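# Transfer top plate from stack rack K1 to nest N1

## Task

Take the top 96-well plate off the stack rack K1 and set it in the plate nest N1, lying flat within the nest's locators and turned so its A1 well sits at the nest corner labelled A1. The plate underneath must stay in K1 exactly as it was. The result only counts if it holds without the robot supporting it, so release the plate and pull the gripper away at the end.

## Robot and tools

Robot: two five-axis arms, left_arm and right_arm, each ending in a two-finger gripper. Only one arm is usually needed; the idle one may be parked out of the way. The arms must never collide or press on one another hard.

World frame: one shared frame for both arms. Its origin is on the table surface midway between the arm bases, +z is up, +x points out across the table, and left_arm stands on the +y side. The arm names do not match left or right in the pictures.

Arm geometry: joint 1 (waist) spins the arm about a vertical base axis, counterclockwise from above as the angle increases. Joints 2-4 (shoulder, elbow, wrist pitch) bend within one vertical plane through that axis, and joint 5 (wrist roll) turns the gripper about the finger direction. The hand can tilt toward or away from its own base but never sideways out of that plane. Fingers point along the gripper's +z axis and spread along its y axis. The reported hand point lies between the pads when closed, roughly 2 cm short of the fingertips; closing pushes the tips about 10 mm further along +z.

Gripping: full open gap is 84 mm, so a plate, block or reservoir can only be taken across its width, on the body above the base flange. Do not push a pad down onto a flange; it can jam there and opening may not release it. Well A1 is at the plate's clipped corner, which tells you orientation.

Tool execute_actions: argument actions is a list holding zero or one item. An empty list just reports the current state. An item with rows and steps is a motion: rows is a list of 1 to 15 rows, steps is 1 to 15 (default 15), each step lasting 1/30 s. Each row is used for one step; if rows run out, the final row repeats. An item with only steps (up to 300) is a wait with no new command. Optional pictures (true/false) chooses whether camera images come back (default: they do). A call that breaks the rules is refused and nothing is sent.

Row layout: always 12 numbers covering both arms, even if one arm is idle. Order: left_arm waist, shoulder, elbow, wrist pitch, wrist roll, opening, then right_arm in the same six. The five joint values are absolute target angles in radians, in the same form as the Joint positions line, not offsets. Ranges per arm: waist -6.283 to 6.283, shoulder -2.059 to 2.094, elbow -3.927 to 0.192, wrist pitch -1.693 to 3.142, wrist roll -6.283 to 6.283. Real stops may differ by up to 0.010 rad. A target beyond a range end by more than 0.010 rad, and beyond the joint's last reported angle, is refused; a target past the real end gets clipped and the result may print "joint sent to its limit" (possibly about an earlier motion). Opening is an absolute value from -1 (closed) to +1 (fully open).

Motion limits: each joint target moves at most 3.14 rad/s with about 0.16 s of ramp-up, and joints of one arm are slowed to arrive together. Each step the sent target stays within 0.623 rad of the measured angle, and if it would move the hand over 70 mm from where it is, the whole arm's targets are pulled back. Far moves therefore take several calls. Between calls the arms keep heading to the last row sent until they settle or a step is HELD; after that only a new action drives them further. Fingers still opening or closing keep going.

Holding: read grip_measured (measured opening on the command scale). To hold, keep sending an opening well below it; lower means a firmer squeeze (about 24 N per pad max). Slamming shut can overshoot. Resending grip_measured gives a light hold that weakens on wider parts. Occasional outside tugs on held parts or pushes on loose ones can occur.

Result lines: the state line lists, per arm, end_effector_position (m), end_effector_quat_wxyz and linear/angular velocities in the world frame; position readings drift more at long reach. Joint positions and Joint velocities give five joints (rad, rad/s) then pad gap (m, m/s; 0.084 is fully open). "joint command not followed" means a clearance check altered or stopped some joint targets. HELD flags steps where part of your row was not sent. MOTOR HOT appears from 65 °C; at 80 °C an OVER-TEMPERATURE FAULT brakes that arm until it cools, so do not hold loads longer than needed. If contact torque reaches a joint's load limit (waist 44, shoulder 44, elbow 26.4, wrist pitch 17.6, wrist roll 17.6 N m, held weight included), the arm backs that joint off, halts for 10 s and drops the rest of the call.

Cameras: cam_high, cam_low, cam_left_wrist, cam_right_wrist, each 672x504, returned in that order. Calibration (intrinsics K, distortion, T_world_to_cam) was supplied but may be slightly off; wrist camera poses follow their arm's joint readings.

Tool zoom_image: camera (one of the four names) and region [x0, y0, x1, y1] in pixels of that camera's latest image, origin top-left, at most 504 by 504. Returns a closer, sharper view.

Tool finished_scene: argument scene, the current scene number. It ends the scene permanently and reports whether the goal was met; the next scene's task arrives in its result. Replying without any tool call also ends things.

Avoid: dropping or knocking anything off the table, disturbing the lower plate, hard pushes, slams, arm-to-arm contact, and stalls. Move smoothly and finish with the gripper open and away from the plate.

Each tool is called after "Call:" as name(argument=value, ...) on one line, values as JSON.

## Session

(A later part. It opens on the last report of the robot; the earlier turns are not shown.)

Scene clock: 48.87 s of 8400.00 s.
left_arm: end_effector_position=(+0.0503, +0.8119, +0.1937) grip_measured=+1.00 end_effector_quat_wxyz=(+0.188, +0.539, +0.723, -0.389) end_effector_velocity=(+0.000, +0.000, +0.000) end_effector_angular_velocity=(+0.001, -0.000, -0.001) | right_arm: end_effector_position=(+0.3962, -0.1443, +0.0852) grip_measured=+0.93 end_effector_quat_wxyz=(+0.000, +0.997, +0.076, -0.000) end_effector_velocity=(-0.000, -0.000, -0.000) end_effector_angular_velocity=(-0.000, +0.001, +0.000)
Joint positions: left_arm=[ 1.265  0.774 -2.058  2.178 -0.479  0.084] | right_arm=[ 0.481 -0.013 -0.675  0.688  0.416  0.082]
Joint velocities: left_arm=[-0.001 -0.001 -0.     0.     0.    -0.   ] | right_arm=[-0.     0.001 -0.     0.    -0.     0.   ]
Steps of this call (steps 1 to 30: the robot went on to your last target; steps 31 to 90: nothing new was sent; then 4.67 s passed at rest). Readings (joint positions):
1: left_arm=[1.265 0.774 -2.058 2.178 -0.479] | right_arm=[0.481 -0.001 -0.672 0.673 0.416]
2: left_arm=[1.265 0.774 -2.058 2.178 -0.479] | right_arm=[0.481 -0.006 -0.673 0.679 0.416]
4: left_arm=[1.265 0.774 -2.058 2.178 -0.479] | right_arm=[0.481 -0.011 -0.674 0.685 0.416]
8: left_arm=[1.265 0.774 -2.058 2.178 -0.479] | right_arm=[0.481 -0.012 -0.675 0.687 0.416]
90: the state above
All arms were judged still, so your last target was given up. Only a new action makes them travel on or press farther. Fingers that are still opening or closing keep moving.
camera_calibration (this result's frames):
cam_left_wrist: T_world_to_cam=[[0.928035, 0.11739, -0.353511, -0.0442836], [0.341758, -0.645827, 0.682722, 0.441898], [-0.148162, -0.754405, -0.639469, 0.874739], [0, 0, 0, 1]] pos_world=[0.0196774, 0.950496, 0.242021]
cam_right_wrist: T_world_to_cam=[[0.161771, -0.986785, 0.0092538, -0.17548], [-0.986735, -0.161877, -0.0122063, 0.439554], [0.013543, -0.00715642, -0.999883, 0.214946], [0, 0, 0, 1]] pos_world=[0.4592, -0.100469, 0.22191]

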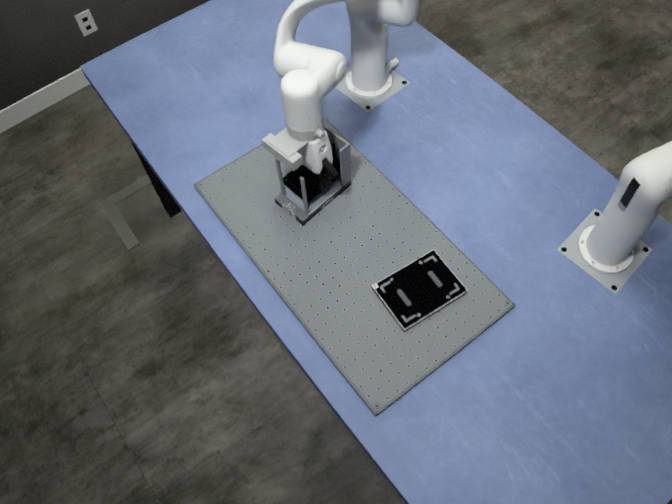

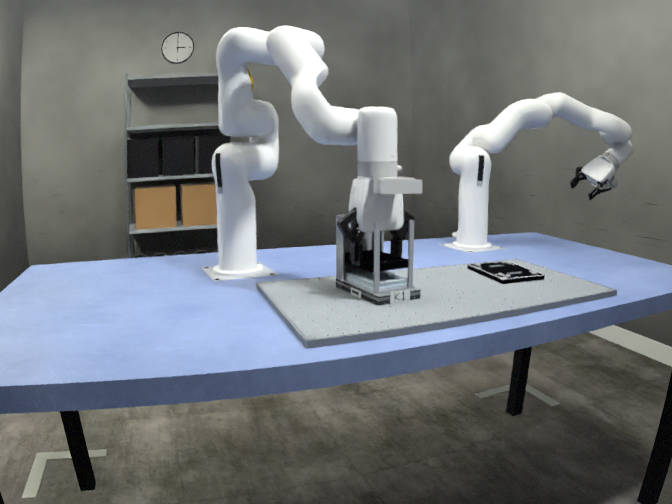

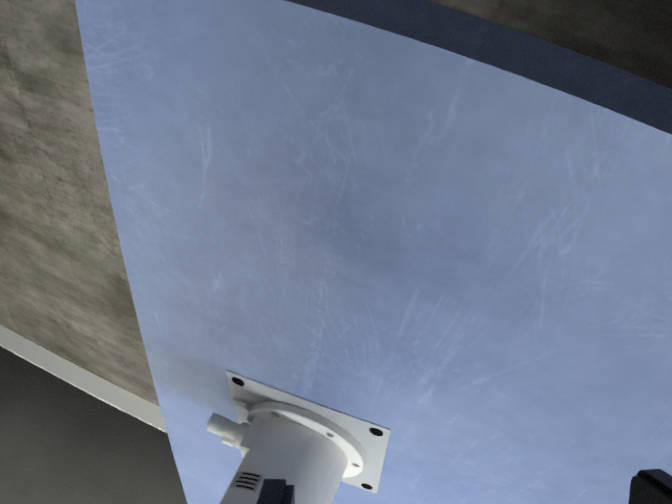

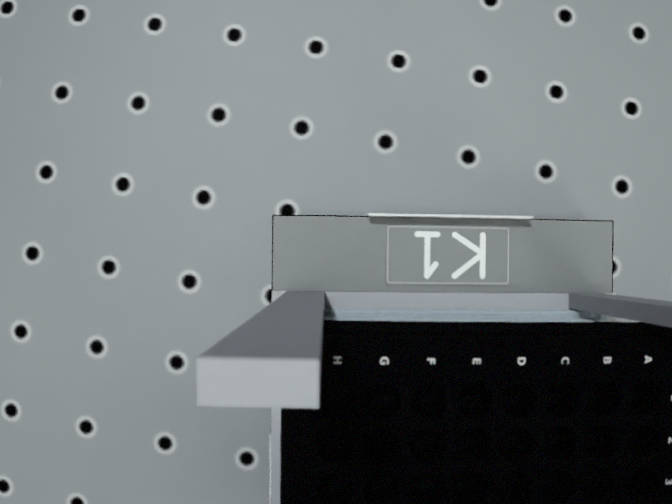

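Call:
execute_actions(actions=[{"rows":[[1.265,0.774,-2.058,2.178,-0.479,1,0.481,-0.0221,-0.6784,0.7005,0.416,-0.4],[1.265,0.774,-2.058,2.178,-0.479,1,0.4812,-0.0315,-0.6818,0.7133,0.4162,-0.4],[1.265,0.774,-2.058,2.178,-0.479,1,0.4814,-0.0406,-0.6854,0.726,0.4164,-0.4],[1.265,0.774,-2.058,2.178,-0.479,1,0.4816,-0.0496,-0.6891,0.7387,0.4166,-0.4],[1.265,0.774,-2.058,2.178,-0.479,1,0.4816,-0.0584,-0.693,0.7514,0.4168,-0.4],[1.265,0.774,-2.058,2.178,-0.479,1,0.4816,-0.067,-0.697,0.764,0.4168,-0.4],[1.265,0.774,-2.058,2.178,-0.479,1,0.4816,-0.0755,-0.7012,0.7767,0.4168,-0.4],[1.265,0.774,-2.058,2.178,-0.479,1,0.4816,-0.0837,-0.7056,0.7893,0.4168,-0.4],[1.265,0.774,-2.058,2.178,-0.479,1,0.4816,-0.0918,-0.7101,0.8019,0.4168,-0.4],[1.265,0.774,-2.058,2.178,-0.479,1,0.4816,-0.0997,-0.7148,0.8145,0.4168,-0.4],[1.265,0.774,-2.058,2.178,-0.479,1,0.4816,-0.1074,-0.7196,0.827,0.4168,-0.4],[1.265,0.774,-2.058,2.178,-0.479,1,0.4816,-0.1149,-0.7246,0.8395,0.4168,-0.4],[1.265,0.774,-2.058,2.178,-0.479,1,0.4816,-0.1222,-0.7298,0.852,0.4168,-0.4],[1.265,0.774,-2.058,2.178,-0.479,1,0.4816,-0.1294,-0.7351,0.8645,0.4168,-0.4],[1.265,0.774,-2.058,2.178,-0.479,1,0.4816,-0.1363,-0.7406,0.8769,0.4168,-0.4]],"steps":15}], pictures=false)

Call:
execute_actions(actions=[{"rows":[[1.265,0.774,-2.058,2.178,-0.479,1,0.4816,-0.1431,-0.7463,0.8894,0.4168,-0.4],[1.265,0.774,-2.058,2.178,-0.479,1,0.4816,-0.1497,-0.7521,0.9018,0.4168,-0.4],[1.265,0.774,-2.058,2.178,-0.479,1,0.4816,-0.1561,-0.758,0.9141,0.4168,-0.4],[1.265,0.774,-2.058,2.178,-0.479,1,0.4816,-0.1623,-0.7642,0.9265,0.4168,-0.4],[1.265,0.774,-2.058,2.178,-0.479,1,0.4816,-0.1684,-0.7705,0.9389,0.4168,-0.4],[1.265,0.774,-2.058,2.178,-0.479,1,0.4816,-0.1742,-0.7769,0.9511,0.4168,-0.4],[1.265,0.774,-2.058,2.178,-0.479,1,0.4816,-0.1799,-0.7835,0.9634,0.4168,-0.4],[1.265,0.774,-2.058,2.178,-0.479,1,0.4816,-0.1854,-0.7903,0.9757,0.4168,-0.4],[1.265,0.774,-2.058,2.178,-0.479,1,0.4816,-0.1907,-0.7972,0.9879,0.4168,-0.4],[1.265,0.774,-2.058,2.178,-0.479,1,0.4816,-0.1971,-0.8061,1.0032,0.4168,-0.4],[1.265,0.774,-2.058,2.178,-0.479,1,0.4816,-0.2044,-0.8171,1.0215,0.4168,-0.4],[1.265,0.774,-2.058,2.178,-0.479,1,0.4816,-0.2134,-0.8323,1.0457,0.4168,-0.4],[1.265,0.774,-2.058,2.178,-0.479,1,0.4816,-0.2237,-0.8522,1.0759,0.4168,-0.4]],"steps":15}])

Scene clock: 56.10 s of 8400.00 s.
left_arm: end_effector_position=(+0.0503, +0.8119, +0.1937) grip_measured=+1.00 end_effector_quat_wxyz=(+0.188, +0.539, +0.723, -0.389) end_effector_velocity=(-0.000, -0.000, -0.000) end_effector_angular_velocity=(-0.001, +0.000, +0.000) | right_arm: end_effector_position=(+0.3961, -0.1441, +0.1321) grip_measured=+0.93 end_effector_quat_wxyz=(+0.000, +0.997, +0.076, -0.000) end_effector_velocity=(+0.000, +0.001, +0.119) end_effector_angular_velocity=(+0.001, -0.001, +0.002)
Joint positions: left_arm=[ 1.265  0.774 -2.058  2.178 -0.479  0.084] | right_arm=[ 0.481 -0.113 -0.723  0.837  0.417  0.082]
Joint velocities: left_arm=[ 0.     0.001 -0.    -0.     0.    -0.   ] | right_arm=[ 0.002 -0.222 -0.151  0.371  0.    -0.   ]
Steps of this call (steps 1 to 90: nothing new was sent; then 3.73 s passed at rest; steps 91 to 105: all 15 steps of this action). Readings (joint positions):
91: left_arm=[1.265 0.774 -2.058 2.178 -0.479] | right_arm=[0.481 -0.013 -0.675 0.688 0.416]
92: left_arm=[1.265 0.774 -2.058 2.178 -0.479] | right_arm=[0.481 -0.014 -0.676 0.690 0.416]
94: left_arm=[1.265 0.774 -2.058 2.178 -0.479] | right_arm=[0.481 -0.023 -0.679 0.704 0.416]
98: left_arm=[1.265 0.774 -2.058 2.178 -0.479] | right_arm=[0.481 -0.057 -0.692 0.749 0.416]
105: the state above

Scene clock: 56.60 s of 8400.00 s.
left_arm: end_effector_position=(+0.0503, +0.8119, +0.1937) grip_measured=+1.00 end_effector_quat_wxyz=(+0.188, +0.539, +0.723, -0.389) end_effector_velocity=(+0.001, -0.000, +0.000) end_effector_angular_velocity=(+0.000, -0.000, -0.003) | right_arm: end_effector_position=(+0.3959, -0.1441, +0.1976) grip_measured=+0.93 end_effector_quat_wxyz=(+0.000, +0.997, +0.076, -0.001) end_effector_velocity=(+0.014, +0.009, +0.198) end_effector_angular_velocity=(+0.038, -0.059, +0.001)
Joint positions: left_arm=[ 1.265  0.774 -2.058  2.178 -0.479  0.084] | right_arm=[ 0.482 -0.21  -0.828  1.04   0.417  0.082]
Joint velocities: left_arm=[-0.002 -0.001  0.    -0.     0.     0.   ] | right_arm=[ 0.    -0.216 -0.364  0.511 -0.     0.   ]
Steps of this call (steps 1 to 15: all 15 steps of this action). Readings (joint positions):
1: left_arm=[1.265 0.774 -2.058 2.178 -0.479] | right_arm=[0.481 -0.120 -0.729 0.849 0.417]
2: left_arm=[1.265 0.774 -2.058 2.178 -0.479] | right_arm=[0.481 -0.127 -0.734 0.861 0.417]
4: left_arm=[1.265 0.774 -2.058 2.178 -0.479] | right_arm=[0.481 -0.141 -0.745 0.886 0.417]
8: left_arm=[1.265 0.774 -2.058 2.178 -0.479] | right_arm=[0.482 -0.166 -0.769 0.936 0.417]
15: the state above
camera_calibration (this result's frames):
cam_left_wrist: T_world_to_cam=[[0.928035, 0.11739, -0.353511, -0.0442837], [0.341758, -0.645827, 0.682722, 0.441898], [-0.148162, -0.754405, -0.63947, 0.874739], [0, 0, 0, 1]] pos_world=[0.0196774, 0.950496, 0.242021]
cam_right_wrist: T_world_to_cam=[[0.16177, -0.986779, 0.00991618, -0.17634], [-0.986754, -0.161873, -0.0106678, 0.440345], [0.012132, -0.0080591, -0.999894, 0.327774], [0, 0, 0, 1]] pos_world=[0.459062, -0.100087, 0.334186]

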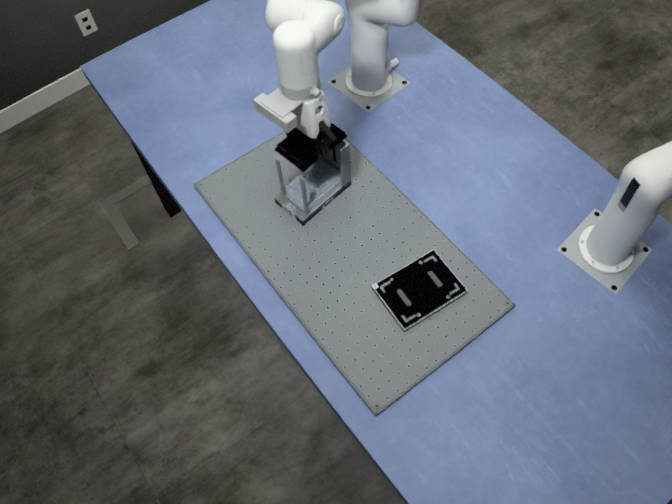

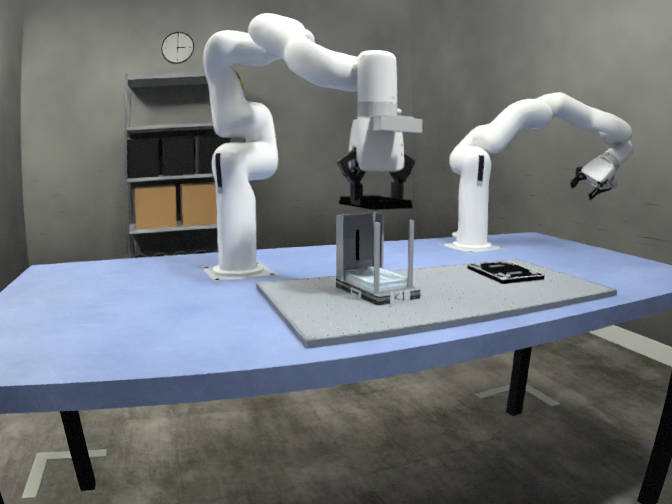

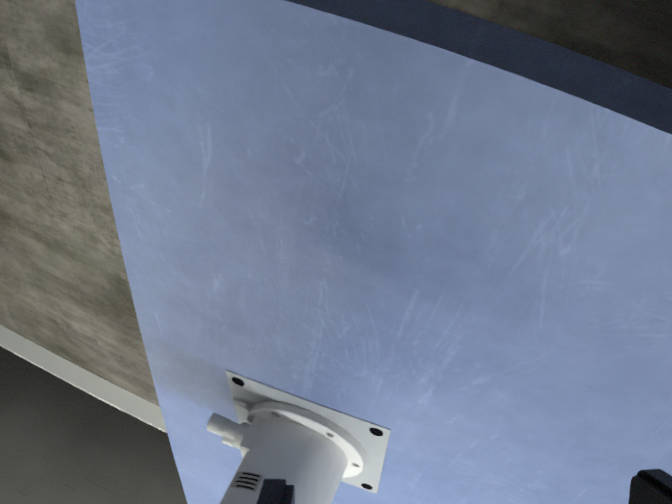

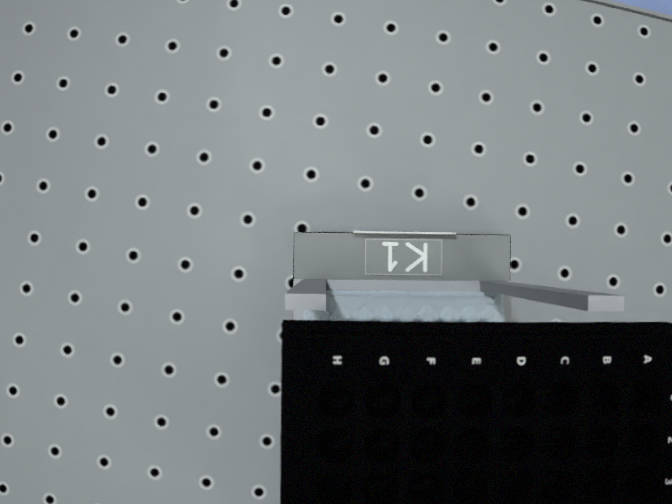

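Call:
execute_actions(actions=[{"rows":[[1.265,0.774,-2.058,2.178,-0.479,1,0.4854,-0.2192,-0.8571,1.0763,0.4222,-0.4],[1.265,0.774,-2.058,2.178,-0.479,1,0.4931,-0.2102,-0.867,1.0772,0.4329,-0.4],[1.265,0.774,-2.058,2.178,-0.479,1,0.5047,-0.1967,-0.8817,1.0784,0.449,-0.4],[1.265,0.774,-2.058,2.178,-0.479,1,0.5187,-0.1802,-0.8998,1.08,0.4687,-0.4],[1.265,0.774,-2.058,2.178,-0.479,1,0.5354,-0.1607,-0.9211,1.0818,0.492,-0.4],[1.265,0.774,-2.058,2.178,-0.479,1,0.5533,-0.1397,-0.9441,1.0838,0.5171,-0.4],[1.265,0.774,-2.058,2.178,-0.479,1,0.5738,-0.1157,-0.9703,1.086,0.5458,-0.4],[1.265,0.774,-2.058,2.178,-0.479,1,0.5943,-0.0917,-0.9966,1.0883,0.5744,-0.4],[1.265,0.774,-2.058,2.178,-0.479,1,0.6148,-0.0678,-1.0228,1.0906,0.6031,-0.4],[1.265,0.774,-2.058,2.178,-0.479,1,0.6353,-0.0438,-1.0491,1.0929,0.6317,-0.4],[1.265,0.774,-2.058,2.178,-0.479,1,0.6558,-0.0198,-1.0753,1.0951,0.6604,-0.4],[1.265,0.774,-2.058,2.178,-0.479,1,0.6763,0.0042,-1.1016,1.0974,0.689,-0.4],[1.265,0.774,-2.058,2.178,-0.479,1,0.6968,0.0282,-1.1278,1.0996,0.7177,-0.4],[1.265,0.774,-2.058,2.178,-0.479,1,0.7173,0.0522,-1.1541,1.1019,0.7463,-0.4],[1.265,0.774,-2.058,2.178,-0.479,1,0.7378,0.0762,-1.1803,1.1041,0.775,-0.4]],"steps":15}], pictures=false)

Call:
execute_actions(actions=[{"rows":[[1.265,0.774,-2.058,2.178,-0.479,1,0.7536,0.1089,-1.2134,1.1045,0.7985,-0.4],[1.265,0.774,-2.058,2.178,-0.479,1,0.768,0.1481,-1.2532,1.1051,0.8203,-0.4],[1.265,0.774,-2.058,2.178,-0.479,1,0.7815,0.1872,-1.2929,1.1057,0.842,-0.4],[1.265,0.774,-2.058,2.178,-0.479,1,0.795,0.2264,-1.3327,1.1063,0.8637,-0.4],[1.265,0.774,-2.058,2.178,-0.479,1,0.8085,0.2656,-1.3724,1.1068,0.8854,-0.4],[1.265,0.774,-2.058,2.178,-0.479,1,0.8215,0.3048,-1.4122,1.1074,0.9072,-0.4],[1.265,0.774,-2.058,2.178,-0.479,1,0.8345,0.344,-1.4519,1.1079,0.9289,-0.4],[1.265,0.774,-2.058,2.178,-0.479,1,0.8475,0.3832,-1.4917,1.1085,0.95,-0.4],[1.265,0.774,-2.058,2.178,-0.479,1,0.8605,0.4224,-1.5314,1.109,0.971,-0.4],[1.265,0.774,-2.058,2.178,-0.479,1,0.8735,0.4616,-1.5712,1.1096,0.992,-0.4],[1.265,0.774,-2.058,2.178,-0.479,1,0.8865,0.5008,-1.6109,1.1101,1.013,-0.4],[1.265,0.774,-2.058,2.178,-0.479,1,0.8995,0.54,-1.6507,1.1107,1.034,-0.4],[1.265,0.774,-2.058,2.178,-0.479,1,0.9125,0.5792,-1.6904,1.1112,1.055,-0.4],[1.265,0.774,-2.058,2.178,-0.479,1,0.9235,0.6118,-1.7236,1.1118,1.0725,-0.4],[1.265,0.774,-2.058,2.178,-0.479,1,0.9345,0.6445,-1.7567,1.1122,1.09,-0.4]],"steps":15}], pictures=false)

Call:
execute_actions(actions=[{"rows":[[1.265,0.774,-2.058,2.178,-0.479,1,0.9436,0.6706,-1.7832,1.1126,1.1045,-0.4],[1.265,0.774,-2.058,2.178,-0.479,1,0.9503,0.6902,-1.8031,1.1129,1.1154,-0.4],[1.265,0.774,-2.058,2.178,-0.479,1,0.956,0.7065,-1.8196,1.1131,1.1244,-0.4],[1.265,0.774,-2.058,2.178,-0.479,1,0.9605,0.7196,-1.8329,1.1133,1.1317,-0.4],[1.265,0.774,-2.058,2.178,-0.479,1,0.9639,0.7295,-1.8428,1.1133,1.1371,-0.4]],"steps":15}])

Scene clock: 70.43 s of 8400.00 s.
left_arm: end_effector_position=(+0.0503, +0.8119, +0.1937) grip_measured=+1.00 end_effector_quat_wxyz=(+0.188, +0.539, +0.723, -0.389) end_effector_velocity=(+0.000, -0.000, -0.000) end_effector_angular_velocity=(-0.000, -0.001, -0.001) | right_arm: end_effector_position=(+0.3969, -0.0428, +0.2119) grip_measured=+0.93 end_effector_quat_wxyz=(+0.001, +0.999, +0.040, -0.001) end_effector_velocity=(-0.050, +0.339, -0.036) end_effector_angular_velocity=(-0.040, +0.040, -0.238)
Joint positions: left_arm=[ 1.265  0.774 -2.058  2.178 -0.479  0.084] | right_arm=[ 0.664 -0.009 -1.085  1.096  0.672  0.082]
Joint velocities: left_arm=[-0.     0.     0.     0.     0.001 -0.   ] | right_arm=[ 0.605  0.729 -0.746  0.073  0.843 -0.   ]
Steps of this call (steps 1 to 30: the robot went on to your last target; steps 31 to 90: nothing new was sent; then 10.33 s passed at rest; steps 91 to 105: all 15 steps of this action). Readings (joint positions):
91: left_arm=[1.265 0.774 -2.058 2.178 -0.479] | right_arm=[0.482 -0.224 -0.852 1.076 0.417]
92: left_arm=[1.265 0.774 -2.058 2.178 -0.479] | right_arm=[0.482 -0.223 -0.853 1.076 0.418]
94: left_arm=[1.265 0.774 -2.058 2.178 -0.479] | right_arm=[0.489 -0.215 -0.862 1.077 0.428]
98: left_arm=[1.265 0.774 -2.058 2.178 -0.479] | right_arm=[0.532 -0.164 -0.918 1.082 0.489]
105: the state above

Scene clock: 70.93 s of 8400.00 s.
left_arm: end_effector_position=(+0.0503, +0.8119, +0.1937) grip_measured=+1.00 end_effector_quat_wxyz=(+0.188, +0.539, +0.723, -0.389) end_effector_velocity=(-0.000, -0.000, -0.000) end_effector_angular_velocity=(-0.000, -0.001, -0.000) | right_arm: end_effector_position=(+0.3951, +0.1386, +0.1594) grip_measured=+0.93 end_effector_quat_wxyz=(-0.003, +1.000, -0.020, +0.002) end_effector_velocity=(-0.054, +0.337, -0.224) end_effector_angular_velocity=(-0.030, +0.027, -0.228)
Joint positions: left_arm=[ 1.265  0.774 -2.058  2.178 -0.479  0.084] | right_arm=[ 0.888  0.502 -1.62   1.109  1.015  0.082]
Joint velocities: left_arm=[-0.     0.    -0.    -0.     0.001  0.   ] | right_arm=[ 0.387  1.163 -1.144  0.021  0.616 -0.   ]
Steps of this call (steps 1 to 15: all 15 steps of this action). Readings (joint positions):
1: left_arm=[1.265 0.774 -2.058 2.178 -0.479] | right_arm=[0.685 0.016 -1.110 1.099 0.700]
2: left_arm=[1.265 0.774 -2.058 2.178 -0.479] | right_arm=[0.705 0.041 -1.136 1.101 0.728]
4: left_arm=[1.265 0.774 -2.058 2.178 -0.479] | right_arm=[0.740 0.097 -1.195 1.104 0.778]
8: left_arm=[1.265 0.774 -2.058 2.178 -0.479] | right_arm=[0.796 0.237 -1.340 1.106 0.866]
15: the state above

Scene clock: 71.43 s of 8400.00 s.
left_arm: end_effector_position=(+0.0503, +0.8119, +0.1937) grip_measured=+1.00 end_effector_quat_wxyz=(+0.188, +0.539, +0.723, -0.389) end_effector_velocity=(+0.001, -0.000, -0.000) end_effector_angular_velocity=(-0.001, +0.000, -0.002) | right_arm: end_effector_position=(+0.3785, +0.2004, +0.1120) grip_measured=+0.93 end_effector_quat_wxyz=(-0.001, +0.999, -0.043, +0.001) end_effector_velocity=(-0.004, +0.001, -0.009) end_effector_angular_velocity=(-0.012, +0.007, +0.002)
Joint positions: left_arm=[ 1.265  0.774 -2.058  2.178 -0.479  0.084] | right_arm=[ 0.963  0.727 -1.843  1.113  1.137  0.082]
Joint velocities: left_arm=[-0.002  0.001  0.     0.     0.     0.   ] | right_arm=[ 0.006  0.016 -0.004  0.002  0.005 -0.   ]
Steps of this call (steps 1 to 15: all 15 steps of this action). Readings (joint positions):
1: left_arm=[1.265 0.774 -2.058 2.178 -0.479] | right_arm=[0.901 0.541 -1.657 1.110 1.035]
2: left_arm=[1.265 0.774 -2.058 2.178 -0.479] | right_arm=[0.913 0.578 -1.693 1.111 1.055]
4: left_arm=[1.265 0.774 -2.058 2.178 -0.479] | right_arm=[0.935 0.643 -1.755 1.112 1.089]
8: left_arm=[1.265 0.774 -2.058 2.178 -0.479] | right_arm=[0.960 0.716 -1.826 1.113 1.128]
15: the state above
camera_calibration (this result's frames):
cam_left_wrist: T_world_to_cam=[[0.928035, 0.11739, -0.353511, -0.0442835], [0.341758, -0.645827, 0.682722, 0.441898], [-0.148162, -0.754405, -0.639469, 0.874739], [0, 0, 0, 1]] pos_world=[0.0196774, 0.950496, 0.242021]
cam_right_wrist: T_world_to_cam=[[-0.0762806, -0.997064, 0.00668198, 0.25973], [-0.997003, 0.0761857, -0.0134602, 0.43447], [0.0129117, -0.00768871, -0.999887, 0.244786], [0, 0, 0, 1]] pos_world=[0.44982, 0.227749, 0.248871]

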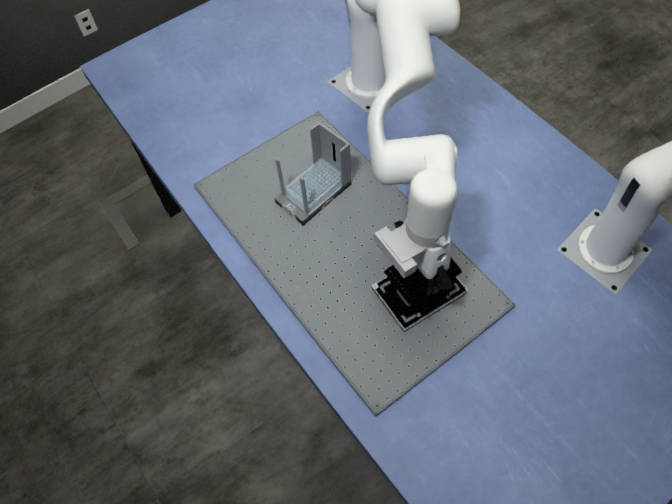

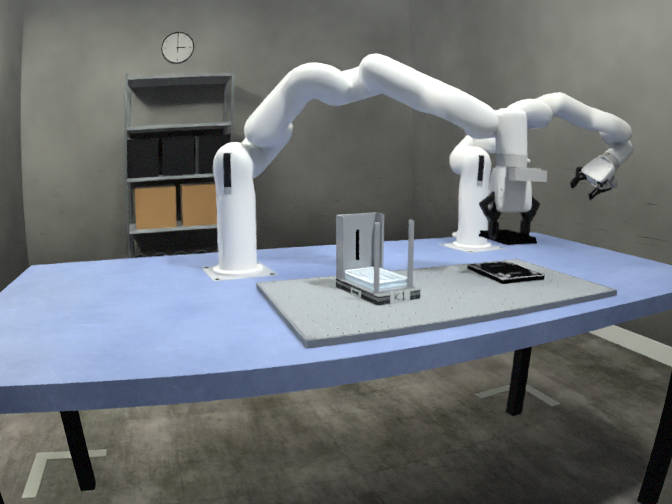

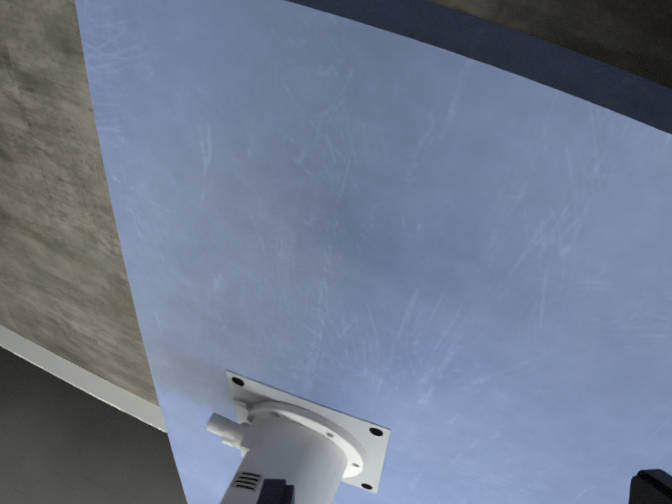

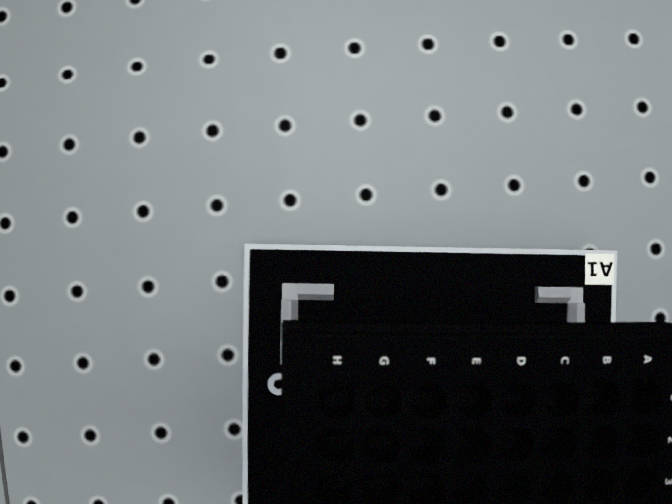

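Call:
execute_actions(actions=[])

Call:
zoom_image(camera="cam_right_wrist", region=[230, 230, 390, 350])

Call:
zoom_image(camera="cam_right_wrist", region=[512, 230, 672, 350])

Scene clock: 72.63 s of 8400.00 s.
left_arm: end_effector_position=(+0.0503, +0.8119, +0.1937) grip_measured=+1.00 end_effector_quat_wxyz=(+0.188, +0.539, +0.723, -0.389) end_effector_velocity=(-0.000, +0.000, +0.000) end_effector_angular_velocity=(+0.000, -0.000, +0.001) | right_arm: end_effector_position=(+0.3775, +0.2004, +0.1102) grip_measured=+0.93 end_effector_quat_wxyz=(+0.000, +0.999, -0.043, +0.000) end_effector_velocity=(+0.000, +0.000, +0.000) end_effector_angular_velocity=(+0.001, -0.000, +0.000)
Joint positions: left_arm=[ 1.265  0.774 -2.058  2.178 -0.479  0.084] | right_arm=[ 0.964  0.729 -1.843  1.113  1.137  0.082]
Joint velocities: left_arm=[ 0.001 -0.     0.     0.     0.     0.   ] | right_arm=[-0. -0. -0.  0. -0.  0.]
Steps of this call (steps 1 to 15: the robot went on to your last target; steps 16 to 36: nothing new was sent). Readings (joint positions):
1: left_arm=[1.265 0.774 -2.058 2.178 -0.479] | right_arm=[0.963 0.727 -1.843 1.113 1.137]
2: left_arm=[1.265 0.774 -2.058 2.178 -0.479] | right_arm=[0.963 0.728 -1.843 1.113 1.137]
4: left_arm=[1.265 0.774 -2.058 2.178 -0.479] | right_arm=[0.963 0.728 -1.843 1.113 1.137]
8: left_arm=[1.265 0.774 -2.058 2.178 -0.479] | right_arm=[0.964 0.729 -1.843 1.113 1.137]
36: the state above
All arms were judged still, so your last target was given up. Only a new action makes them travel on or press farther. Fingers that are still opening or closing keep moving.
camera_calibration (this result's frames):
cam_left_wrist: T_world_to_cam=[[0.928035, 0.11739, -0.353511, -0.0442837], [0.341758, -0.645827, 0.682722, 0.441898], [-0.148162, -0.754405, -0.639469, 0.874739], [0, 0, 0, 1]] pos_world=[0.0196774, 0.950496, 0.242021]
cam_right_wrist: T_world_to_cam=[[-0.0754325, -0.997108, 0.00923402, 0.259129], [-0.997084, 0.0753173, -0.0122449, 0.433585], [0.011514, -0.0101308, -0.999882, 0.244001], [0, 0, 0, 1]] pos_world=[0.449058, 0.228195, 0.246889]

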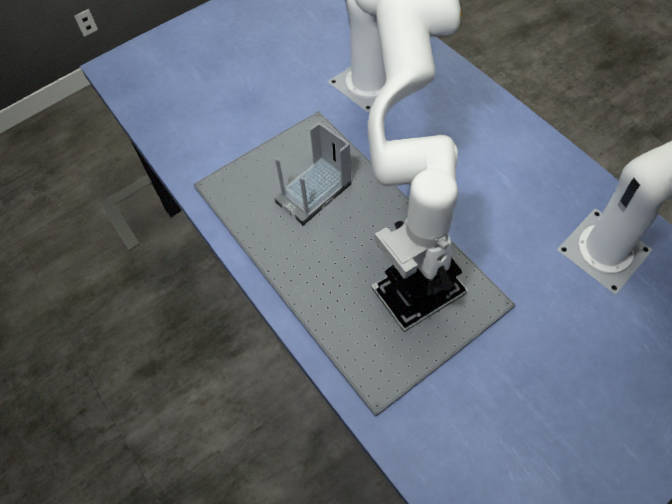

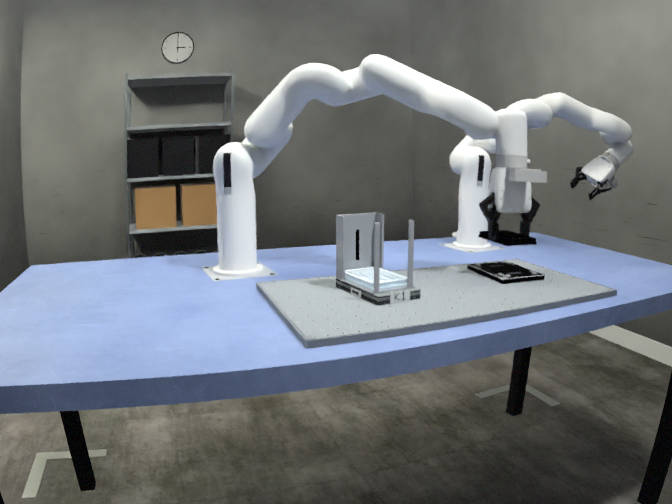

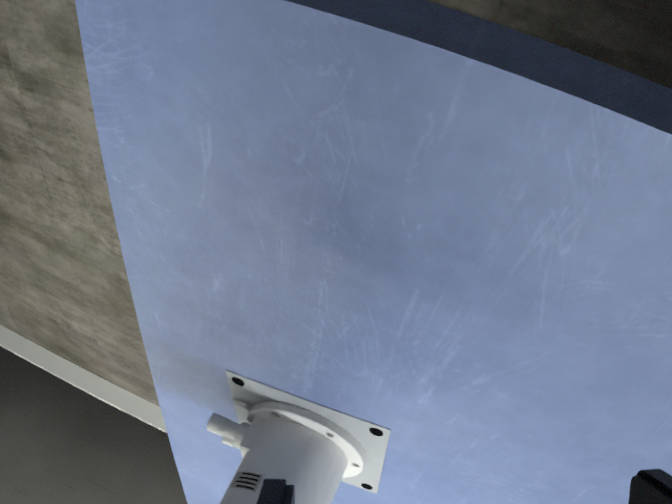

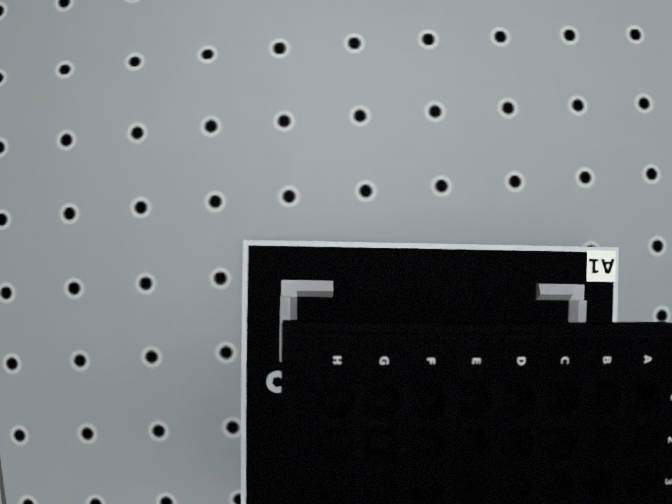

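Region (230, 230, 390, 350) of cam_right_wrist's 672x504 image, scaled by 3.150, with more detail than that image has; it fills the top 378 rows of this view, and the rest is white.

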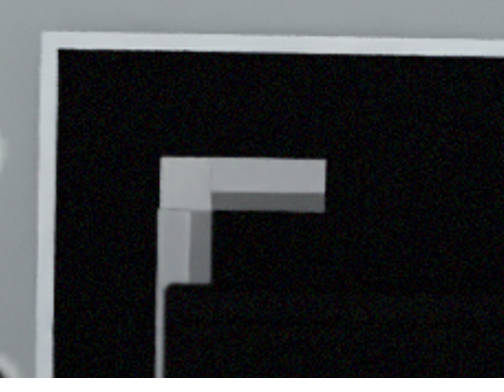

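Region (512, 230, 672, 350) of cam_right_wrist's 672x504 image, scaled by 3.150, with more detail than that image has; it fills the top 378 rows of this view, and the rest is white.

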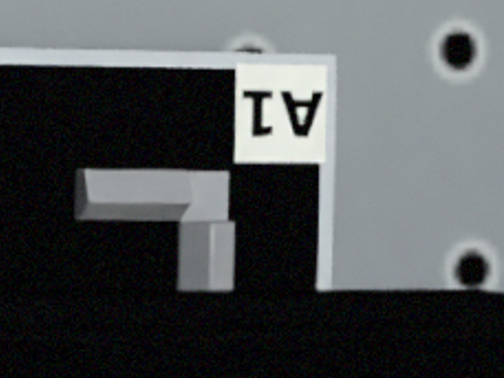

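Call:
execute_actions(actions=[{"rows":[[1.265,0.774,-2.058,2.178,-0.479,1,0.9637,0.7317,-1.8406,1.1089,1.1373,-0.4],[1.265,0.774,-2.058,2.178,-0.479,1,0.9634,0.7356,-1.8363,1.1007,1.1377,-0.4],[1.265,0.774,-2.058,2.178,-0.479,1,0.963,0.7408,-1.8309,1.0901,1.1381,-0.4],[1.265,0.774,-2.058,2.178,-0.479,1,0.9626,0.7461,-1.8257,1.0796,1.1385,-0.4],[1.265,0.774,-2.058,2.178,-0.479,1,0.9622,0.7515,-1.8206,1.0691,1.1389,-0.4],[1.265,0.774,-2.058,2.178,-0.479,1,0.962,0.7571,-1.8156,1.0585,1.1392,-0.4],[1.265,0.774,-2.058,2.178,-0.479,1,0.962,0.7634,-1.8115,1.0481,1.1392,-0.4],[1.265,0.774,-2.058,2.178,-0.479,1,0.962,0.7699,-1.8077,1.0378,1.1392,-0.4],[1.265,0.774,-2.058,2.178,-0.479,1,0.962,0.7766,-1.8042,1.0276,1.1392,-0.4],[1.265,0.774,-2.058,2.178,-0.479,1,0.962,0.7821,-1.8016,1.0195,1.1392,-0.4],[1.265,0.774,-2.058,2.178,-0.479,1,0.962,0.7863,-1.7998,1.0135,1.1392,-0.4],[1.265,0.774,-2.058,2.178,-0.479,1,0.962,0.7892,-1.7986,1.0094,1.1392,-0.4],[1.265,0.774,-2.058,2.178,-0.479,1,0.962,0.7906,-1.798,1.0074,1.1392,-0.4]],"steps":15}], pictures=false)

Call:
execute_actions(actions=[{"steps":20}])

Call:
zoom_image(camera="cam_right_wrist", region=[230, 260, 390, 380])

Call:
zoom_image(camera="cam_right_wrist", region=[512, 260, 672, 380])

Scene clock: 80.60 s of 8400.00 s.
left_arm: end_effector_position=(+0.0503, +0.8119, +0.1937) grip_measured=+1.00 end_effector_quat_wxyz=(+0.188, +0.539, +0.723, -0.389) end_effector_velocity=(-0.000, +0.000, +0.001) end_effector_angular_velocity=(+0.001, -0.000, +0.001) | right_arm: end_effector_position=(+0.3780, +0.1988, +0.0615) grip_measured=+0.93 end_effector_quat_wxyz=(+0.002, +0.999, -0.045, -0.001) end_effector_velocity=(-0.001, -0.001, -0.047) end_effector_angular_velocity=(-0.002, +0.001, +0.000)
Joint positions: left_arm=[ 1.265  0.774 -2.058  2.178 -0.479  0.084] | right_arm=[ 0.962  0.788 -1.799  1.014  1.139  0.082]
Joint velocities: left_arm=[ 0.001 -0.001 -0.     0.    -0.    -0.   ] | right_arm=[ 0.     0.064  0.031 -0.093 -0.     0.   ]
Steps of this call (steps 1 to 90: nothing new was sent; then 4.47 s passed at rest; steps 91 to 105: all 15 steps of this action). Readings (joint positions):
91: left_arm=[1.265 0.774 -2.058 2.178 -0.479] | right_arm=[0.964 0.730 -1.843 1.113 1.137]
92: left_arm=[1.265 0.774 -2.058 2.178 -0.479] | right_arm=[0.964 0.730 -1.843 1.112 1.137]
94: left_arm=[1.265 0.774 -2.058 2.178 -0.479] | right_arm=[0.964 0.733 -1.839 1.104 1.138]
98: left_arm=[1.265 0.774 -2.058 2.178 -0.479] | right_arm=[0.962 0.751 -1.821 1.070 1.139]
105: the state above

Scene clock: 81.27 s of 8400.00 s.
left_arm: end_effector_position=(+0.0503, +0.8119, +0.1937) grip_measured=+1.00 end_effector_quat_wxyz=(+0.188, +0.539, +0.723, -0.389) end_effector_velocity=(+0.000, -0.000, -0.000) end_effector_angular_velocity=(-0.001, +0.001, -0.000) | right_arm: end_effector_position=(+0.3785, +0.1996, +0.0603) grip_measured=+0.93 end_effector_quat_wxyz=(-0.000, +0.999, -0.045, +0.000) end_effector_velocity=(-0.000, -0.000, -0.000) end_effector_angular_velocity=(-0.000, +0.000, +0.000)
Joint positions: left_arm=[ 1.265  0.774 -2.058  2.178 -0.479  0.084] | right_arm=[ 0.962  0.791 -1.798  1.007  1.139  0.082]
Joint velocities: left_arm=[-0.001  0.001 -0.    -0.    -0.001 -0.   ] | right_arm=[ 0.  0.  0. -0. -0. -0.]
Steps of this call (steps 1 to 15: the robot went on to your last target; steps 16 to 20: nothing new was sent). Readings (joint positions):
1: left_arm=[1.265 0.774 -2.058 2.178 -0.479] | right_arm=[0.962 0.790 -1.798 1.012 1.139]
2: left_arm=[1.265 0.774 -2.058 2.178 -0.479] | right_arm=[0.962 0.790 -1.798 1.010 1.139]
4: left_arm=[1.265 0.774 -2.058 2.178 -0.479] | right_arm=[0.962 0.790 -1.799 1.008 1.139]
8: left_arm=[1.265 0.774 -2.058 2.178 -0.479] | right_arm=[0.962 0.790 -1.799 1.007 1.139]
20: the state above
All arms were judged still, so your last target was given up. Only a new action makes them travel on or press farther. Fingers that are still opening or closing keep moving.
camera_calibration (this result's frames):
cam_left_wrist: T_world_to_cam=[[0.928035, 0.11739, -0.353511, -0.0442836], [0.341758, -0.645827, 0.682722, 0.441898], [-0.148162, -0.754405, -0.639469, 0.874739], [0, 0, 0, 1]] pos_world=[0.0196775, 0.950496, 0.242021]
cam_right_wrist: T_world_to_cam=[[-0.0794195, -0.996799, 0.00914571, 0.260349], [-0.996775, 0.0793048, -0.0122866, 0.433092], [0.011522, -0.010092, -0.999883, 0.194048], [0, 0, 0, 1]] pos_world=[0.450137, 0.227128, 0.196965]

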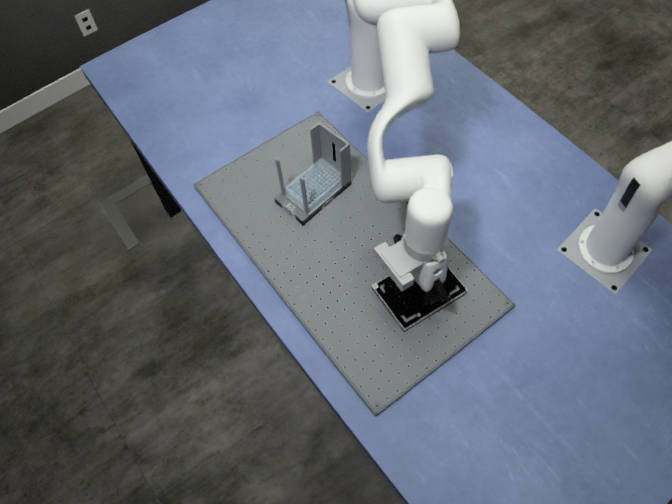

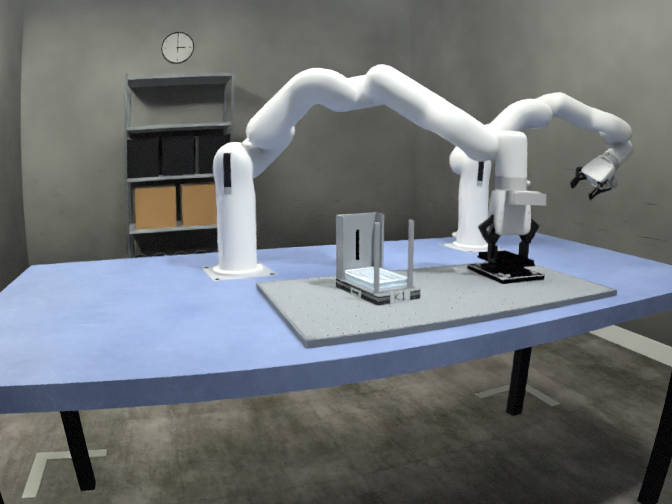

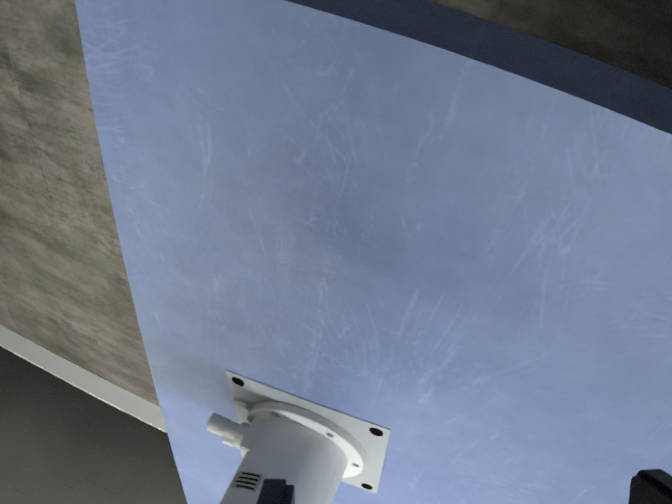

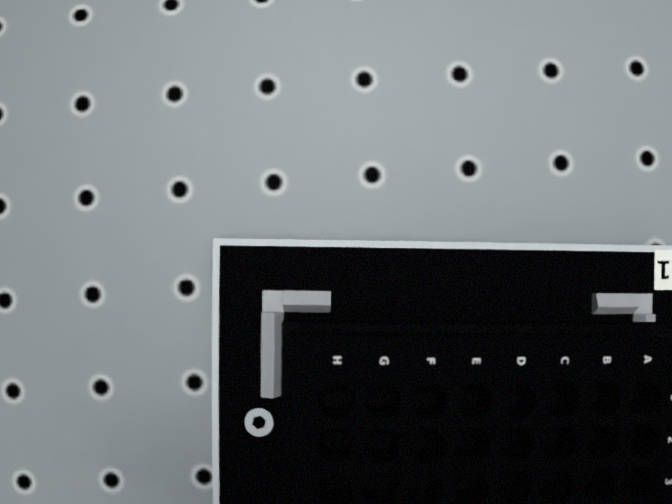

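Region (230, 260, 390, 380) of cam_right_wrist's 672x504 image, scaled by 3.150, with more detail than that image has; it fills the top 378 rows of this view, and the rest is white.

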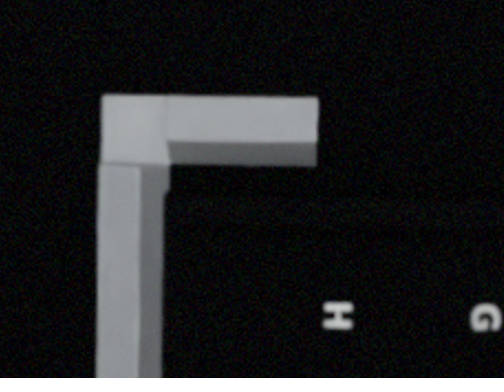

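Region (512, 260, 672, 380) of cam_right_wrist's 672x504 image, scaled by 3.150, with more detail than that image has; it fills the top 378 rows of this view, and the rest is white.

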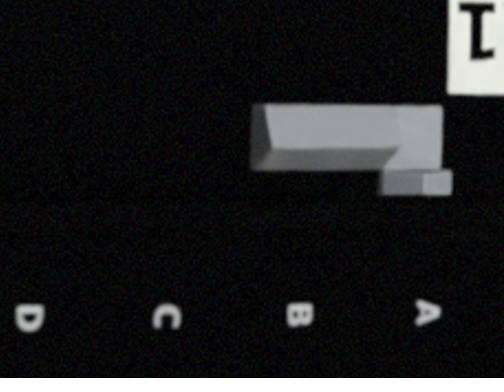

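Call:
execute_actions(actions=[{"rows":[[1.265,0.774,-2.058,2.178,-0.479,1,0.9619,0.7923,-1.7995,1.0072,1.1391,-0.4],[1.265,0.774,-2.058,2.178,-0.479,1,0.9618,0.7941,-1.801,1.0069,1.139,-0.4],[1.265,0.774,-2.058,2.178,-0.479,1,0.9618,0.7956,-1.8005,1.0049,1.139,-0.4],[1.265,0.774,-2.058,2.178,-0.479,1,0.9618,0.797,-1.8,1.003,1.139,-0.4],[1.265,0.774,-2.058,2.178,-0.479,1,0.9618,0.7985,-1.7995,1.001,1.139,-0.4],[1.265,0.774,-2.058,2.178,-0.479,1,0.9618,0.8,-1.799,0.999,1.139,-0.4],[1.265,0.774,-2.058,2.178,-0.479,1,0.9618,0.8014,-1.7985,0.9971,1.139,-0.4],[1.265,0.774,-2.058,2.178,-0.479,1,0.9618,0.8029,-1.7981,0.9952,1.139,-0.4],[1.265,0.774,-2.058,2.178,-0.479,1,0.9618,0.8044,-1.7976,0.9932,1.139,-0.4],[1.265,0.774,-2.058,2.178,-0.479,1,0.9618,0.8059,-1.7972,0.9913,1.139,-0.4],[1.265,0.774,-2.058,2.178,-0.479,1,0.9618,0.8074,-1.7967,0.9893,1.139,-0.4]],"steps":15}], pictures=false)

Call:
execute_actions(actions=[{"steps":15}])

Call:
zoom_image(camera="cam_right_wrist", region=[240, 280, 360, 420])

Call:
zoom_image(camera="cam_right_wrist", region=[572, 280, 672, 380])

Call:
zoom_image(camera="cam_low", region=[455, 220, 565, 300])

Scene clock: 91.00 s of 8400.00 s.
left_arm: end_effector_position=(+0.0503, +0.8119, +0.1937) grip_measured=+1.00 end_effector_quat_wxyz=(+0.188, +0.539, +0.723, -0.389) end_effector_velocity=(-0.001, +0.000, +0.000) end_effector_angular_velocity=(+0.000, -0.000, +0.002) | right_arm: end_effector_position=(+0.3787, +0.1997, +0.0502) grip_measured=+0.93 end_effector_quat_wxyz=(+0.000, +0.999, -0.045, -0.000) end_effector_velocity=(+0.000, +0.000, -0.007) end_effector_angular_velocity=(+0.001, -0.000, +0.001)
Joint positions: left_arm=[ 1.265  0.774 -2.058  2.178 -0.479  0.084] | right_arm=[ 0.962  0.807 -1.797  0.99   1.139  0.082]
Joint velocities: left_arm=[ 0.002 -0.001  0.     0.     0.    -0.   ] | right_arm=[ 0.     0.01   0.003 -0.014 -0.001  0.   ]
Steps of this call (steps 1 to 90: nothing new was sent; then 6.23 s passed at rest; steps 91 to 105: all 15 steps of this action). Readings (joint positions):
91: left_arm=[1.265 0.774 -2.058 2.178 -0.479] | right_arm=[0.962 0.791 -1.798 1.007 1.139]
92: left_arm=[1.265 0.774 -2.058 2.178 -0.479] | right_arm=[0.962 0.791 -1.798 1.007 1.139]
94: left_arm=[1.265 0.774 -2.058 2.178 -0.479] | right_arm=[0.962 0.793 -1.800 1.007 1.139]
98: left_arm=[1.265 0.774 -2.058 2.178 -0.479] | right_arm=[0.962 0.799 -1.799 1.001 1.139]
105: the state above

Scene clock: 91.50 s of 8400.00 s.
left_arm: end_effector_position=(+0.0503, +0.8119, +0.1937) grip_measured=+1.00 end_effector_quat_wxyz=(+0.188, +0.539, +0.723, -0.389) end_effector_velocity=(+0.001, -0.000, -0.000) end_effector_angular_velocity=(-0.000, -0.000, -0.002) | right_arm: end_effector_position=(+0.3789, +0.2000, +0.0502) grip_measured=+0.93 end_effector_quat_wxyz=(-0.000, +0.999, -0.045, +0.000) end_effector_velocity=(-0.000, +0.000, +0.000) end_effector_angular_velocity=(+0.000, -0.000, +0.000)
Joint positions: left_arm=[ 1.265  0.774 -2.058  2.178 -0.479  0.084] | right_arm=[ 0.962  0.807 -1.797  0.989  1.139  0.082]
Joint velocities: left_arm=[-0.002  0.    -0.     0.     0.    -0.   ] | right_arm=[ 0. -0. -0. -0.  0.  0.]
Steps of this call (steps 1 to 15: the robot went on to your last target). Readings (joint positions):
1: left_arm=[1.265 0.774 -2.058 2.178 -0.479] | right_arm=[0.962 0.807 -1.797 0.990 1.139]
2: left_arm=[1.265 0.774 -2.058 2.178 -0.479] | right_arm=[0.962 0.807 -1.797 0.990 1.139]
4: left_arm=[1.265 0.774 -2.058 2.178 -0.479] | right_arm=[0.962 0.807 -1.797 0.989 1.139]
8: left_arm=[1.265 0.774 -2.058 2.178 -0.479] | right_arm=[0.962 0.807 -1.797 0.989 1.139]
15: the state above
All arms were judged still, so your last target was given up. Only a new action makes them travel on or press farther. Fingers that are still opening or closing keep moving.
camera_calibration (this result's frames):
cam_left_wrist: T_world_to_cam=[[0.928035, 0.117391, -0.353511, -0.0442837], [0.341758, -0.645827, 0.682722, 0.441898], [-0.148162, -0.754405, -0.639469, 0.874739], [0, 0, 0, 1]] pos_world=[0.0196774, 0.950496, 0.242021]
cam_right_wrist: T_world_to_cam=[[-0.0794202, -0.996799, 0.00919942, 0.26083], [-0.996775, 0.0793051, -0.0122612, 0.433297], [0.0114924, -0.0101435, -0.999883, 0.184016], [0, 0, 0, 1]] pos_world=[0.4505, 0.227499, 0.186908]

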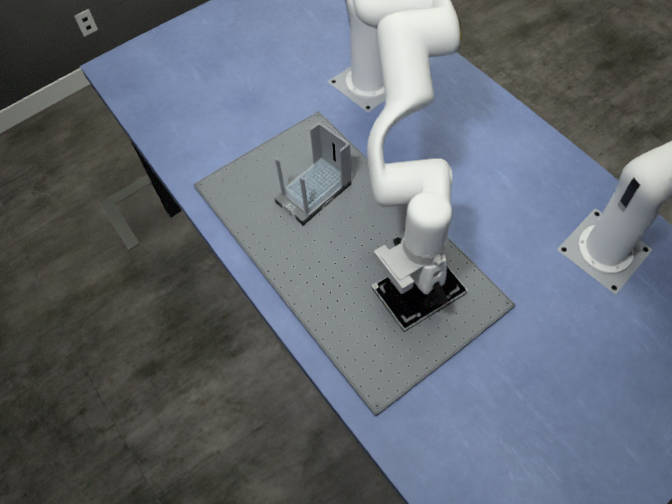

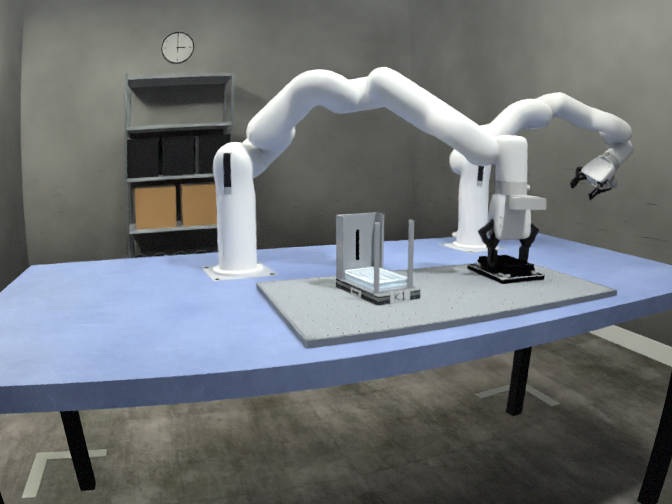

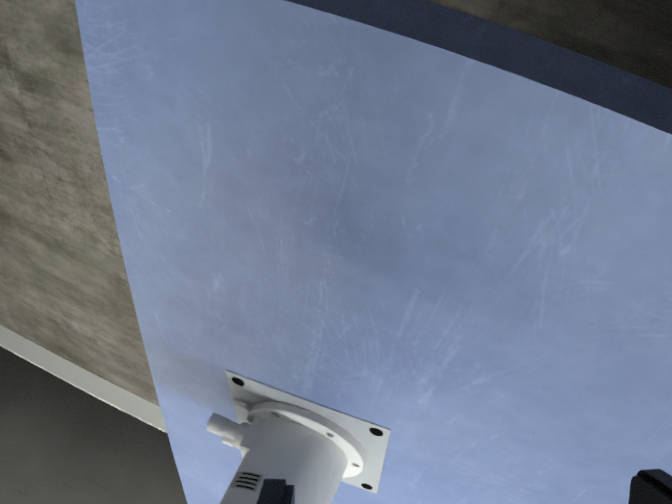

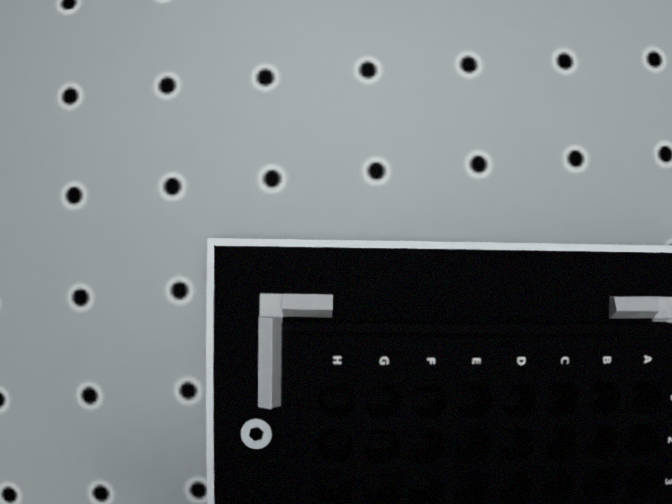

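Region (240, 280, 360, 420) of cam_right_wrist's 672x504 image, scaled by 3.600, with more detail than that image has; it fills the left 432 columns of this view, and the rest is white.

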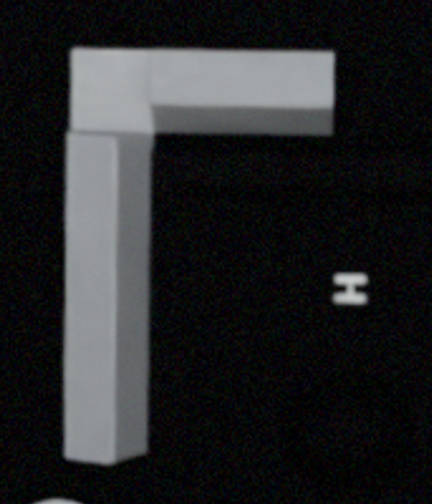

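Region (572, 280, 672, 380) of cam_right_wrist's 672x504 image, scaled by 5.040, with more detail than that image has.

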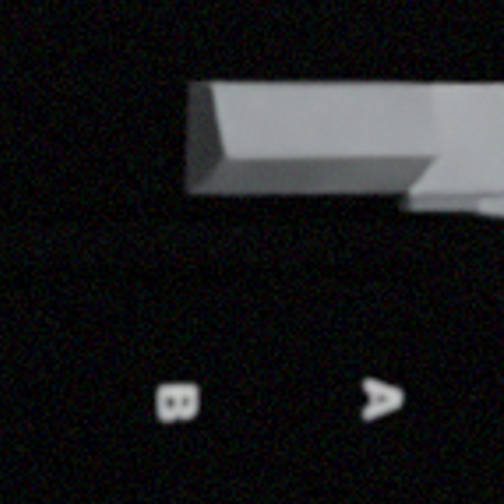

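Region (455, 220, 565, 300) of cam_low's 672x504 image, scaled by 4.582, with more detail than that image has; it fills the top 367 rows of this view, and the rest is white.

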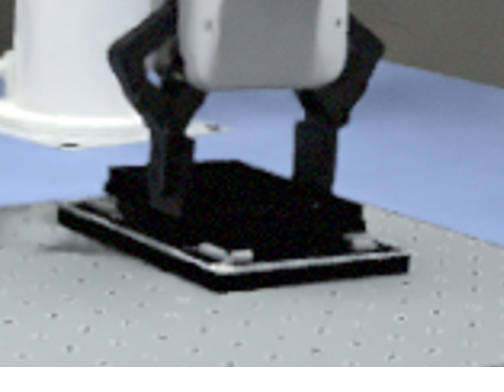

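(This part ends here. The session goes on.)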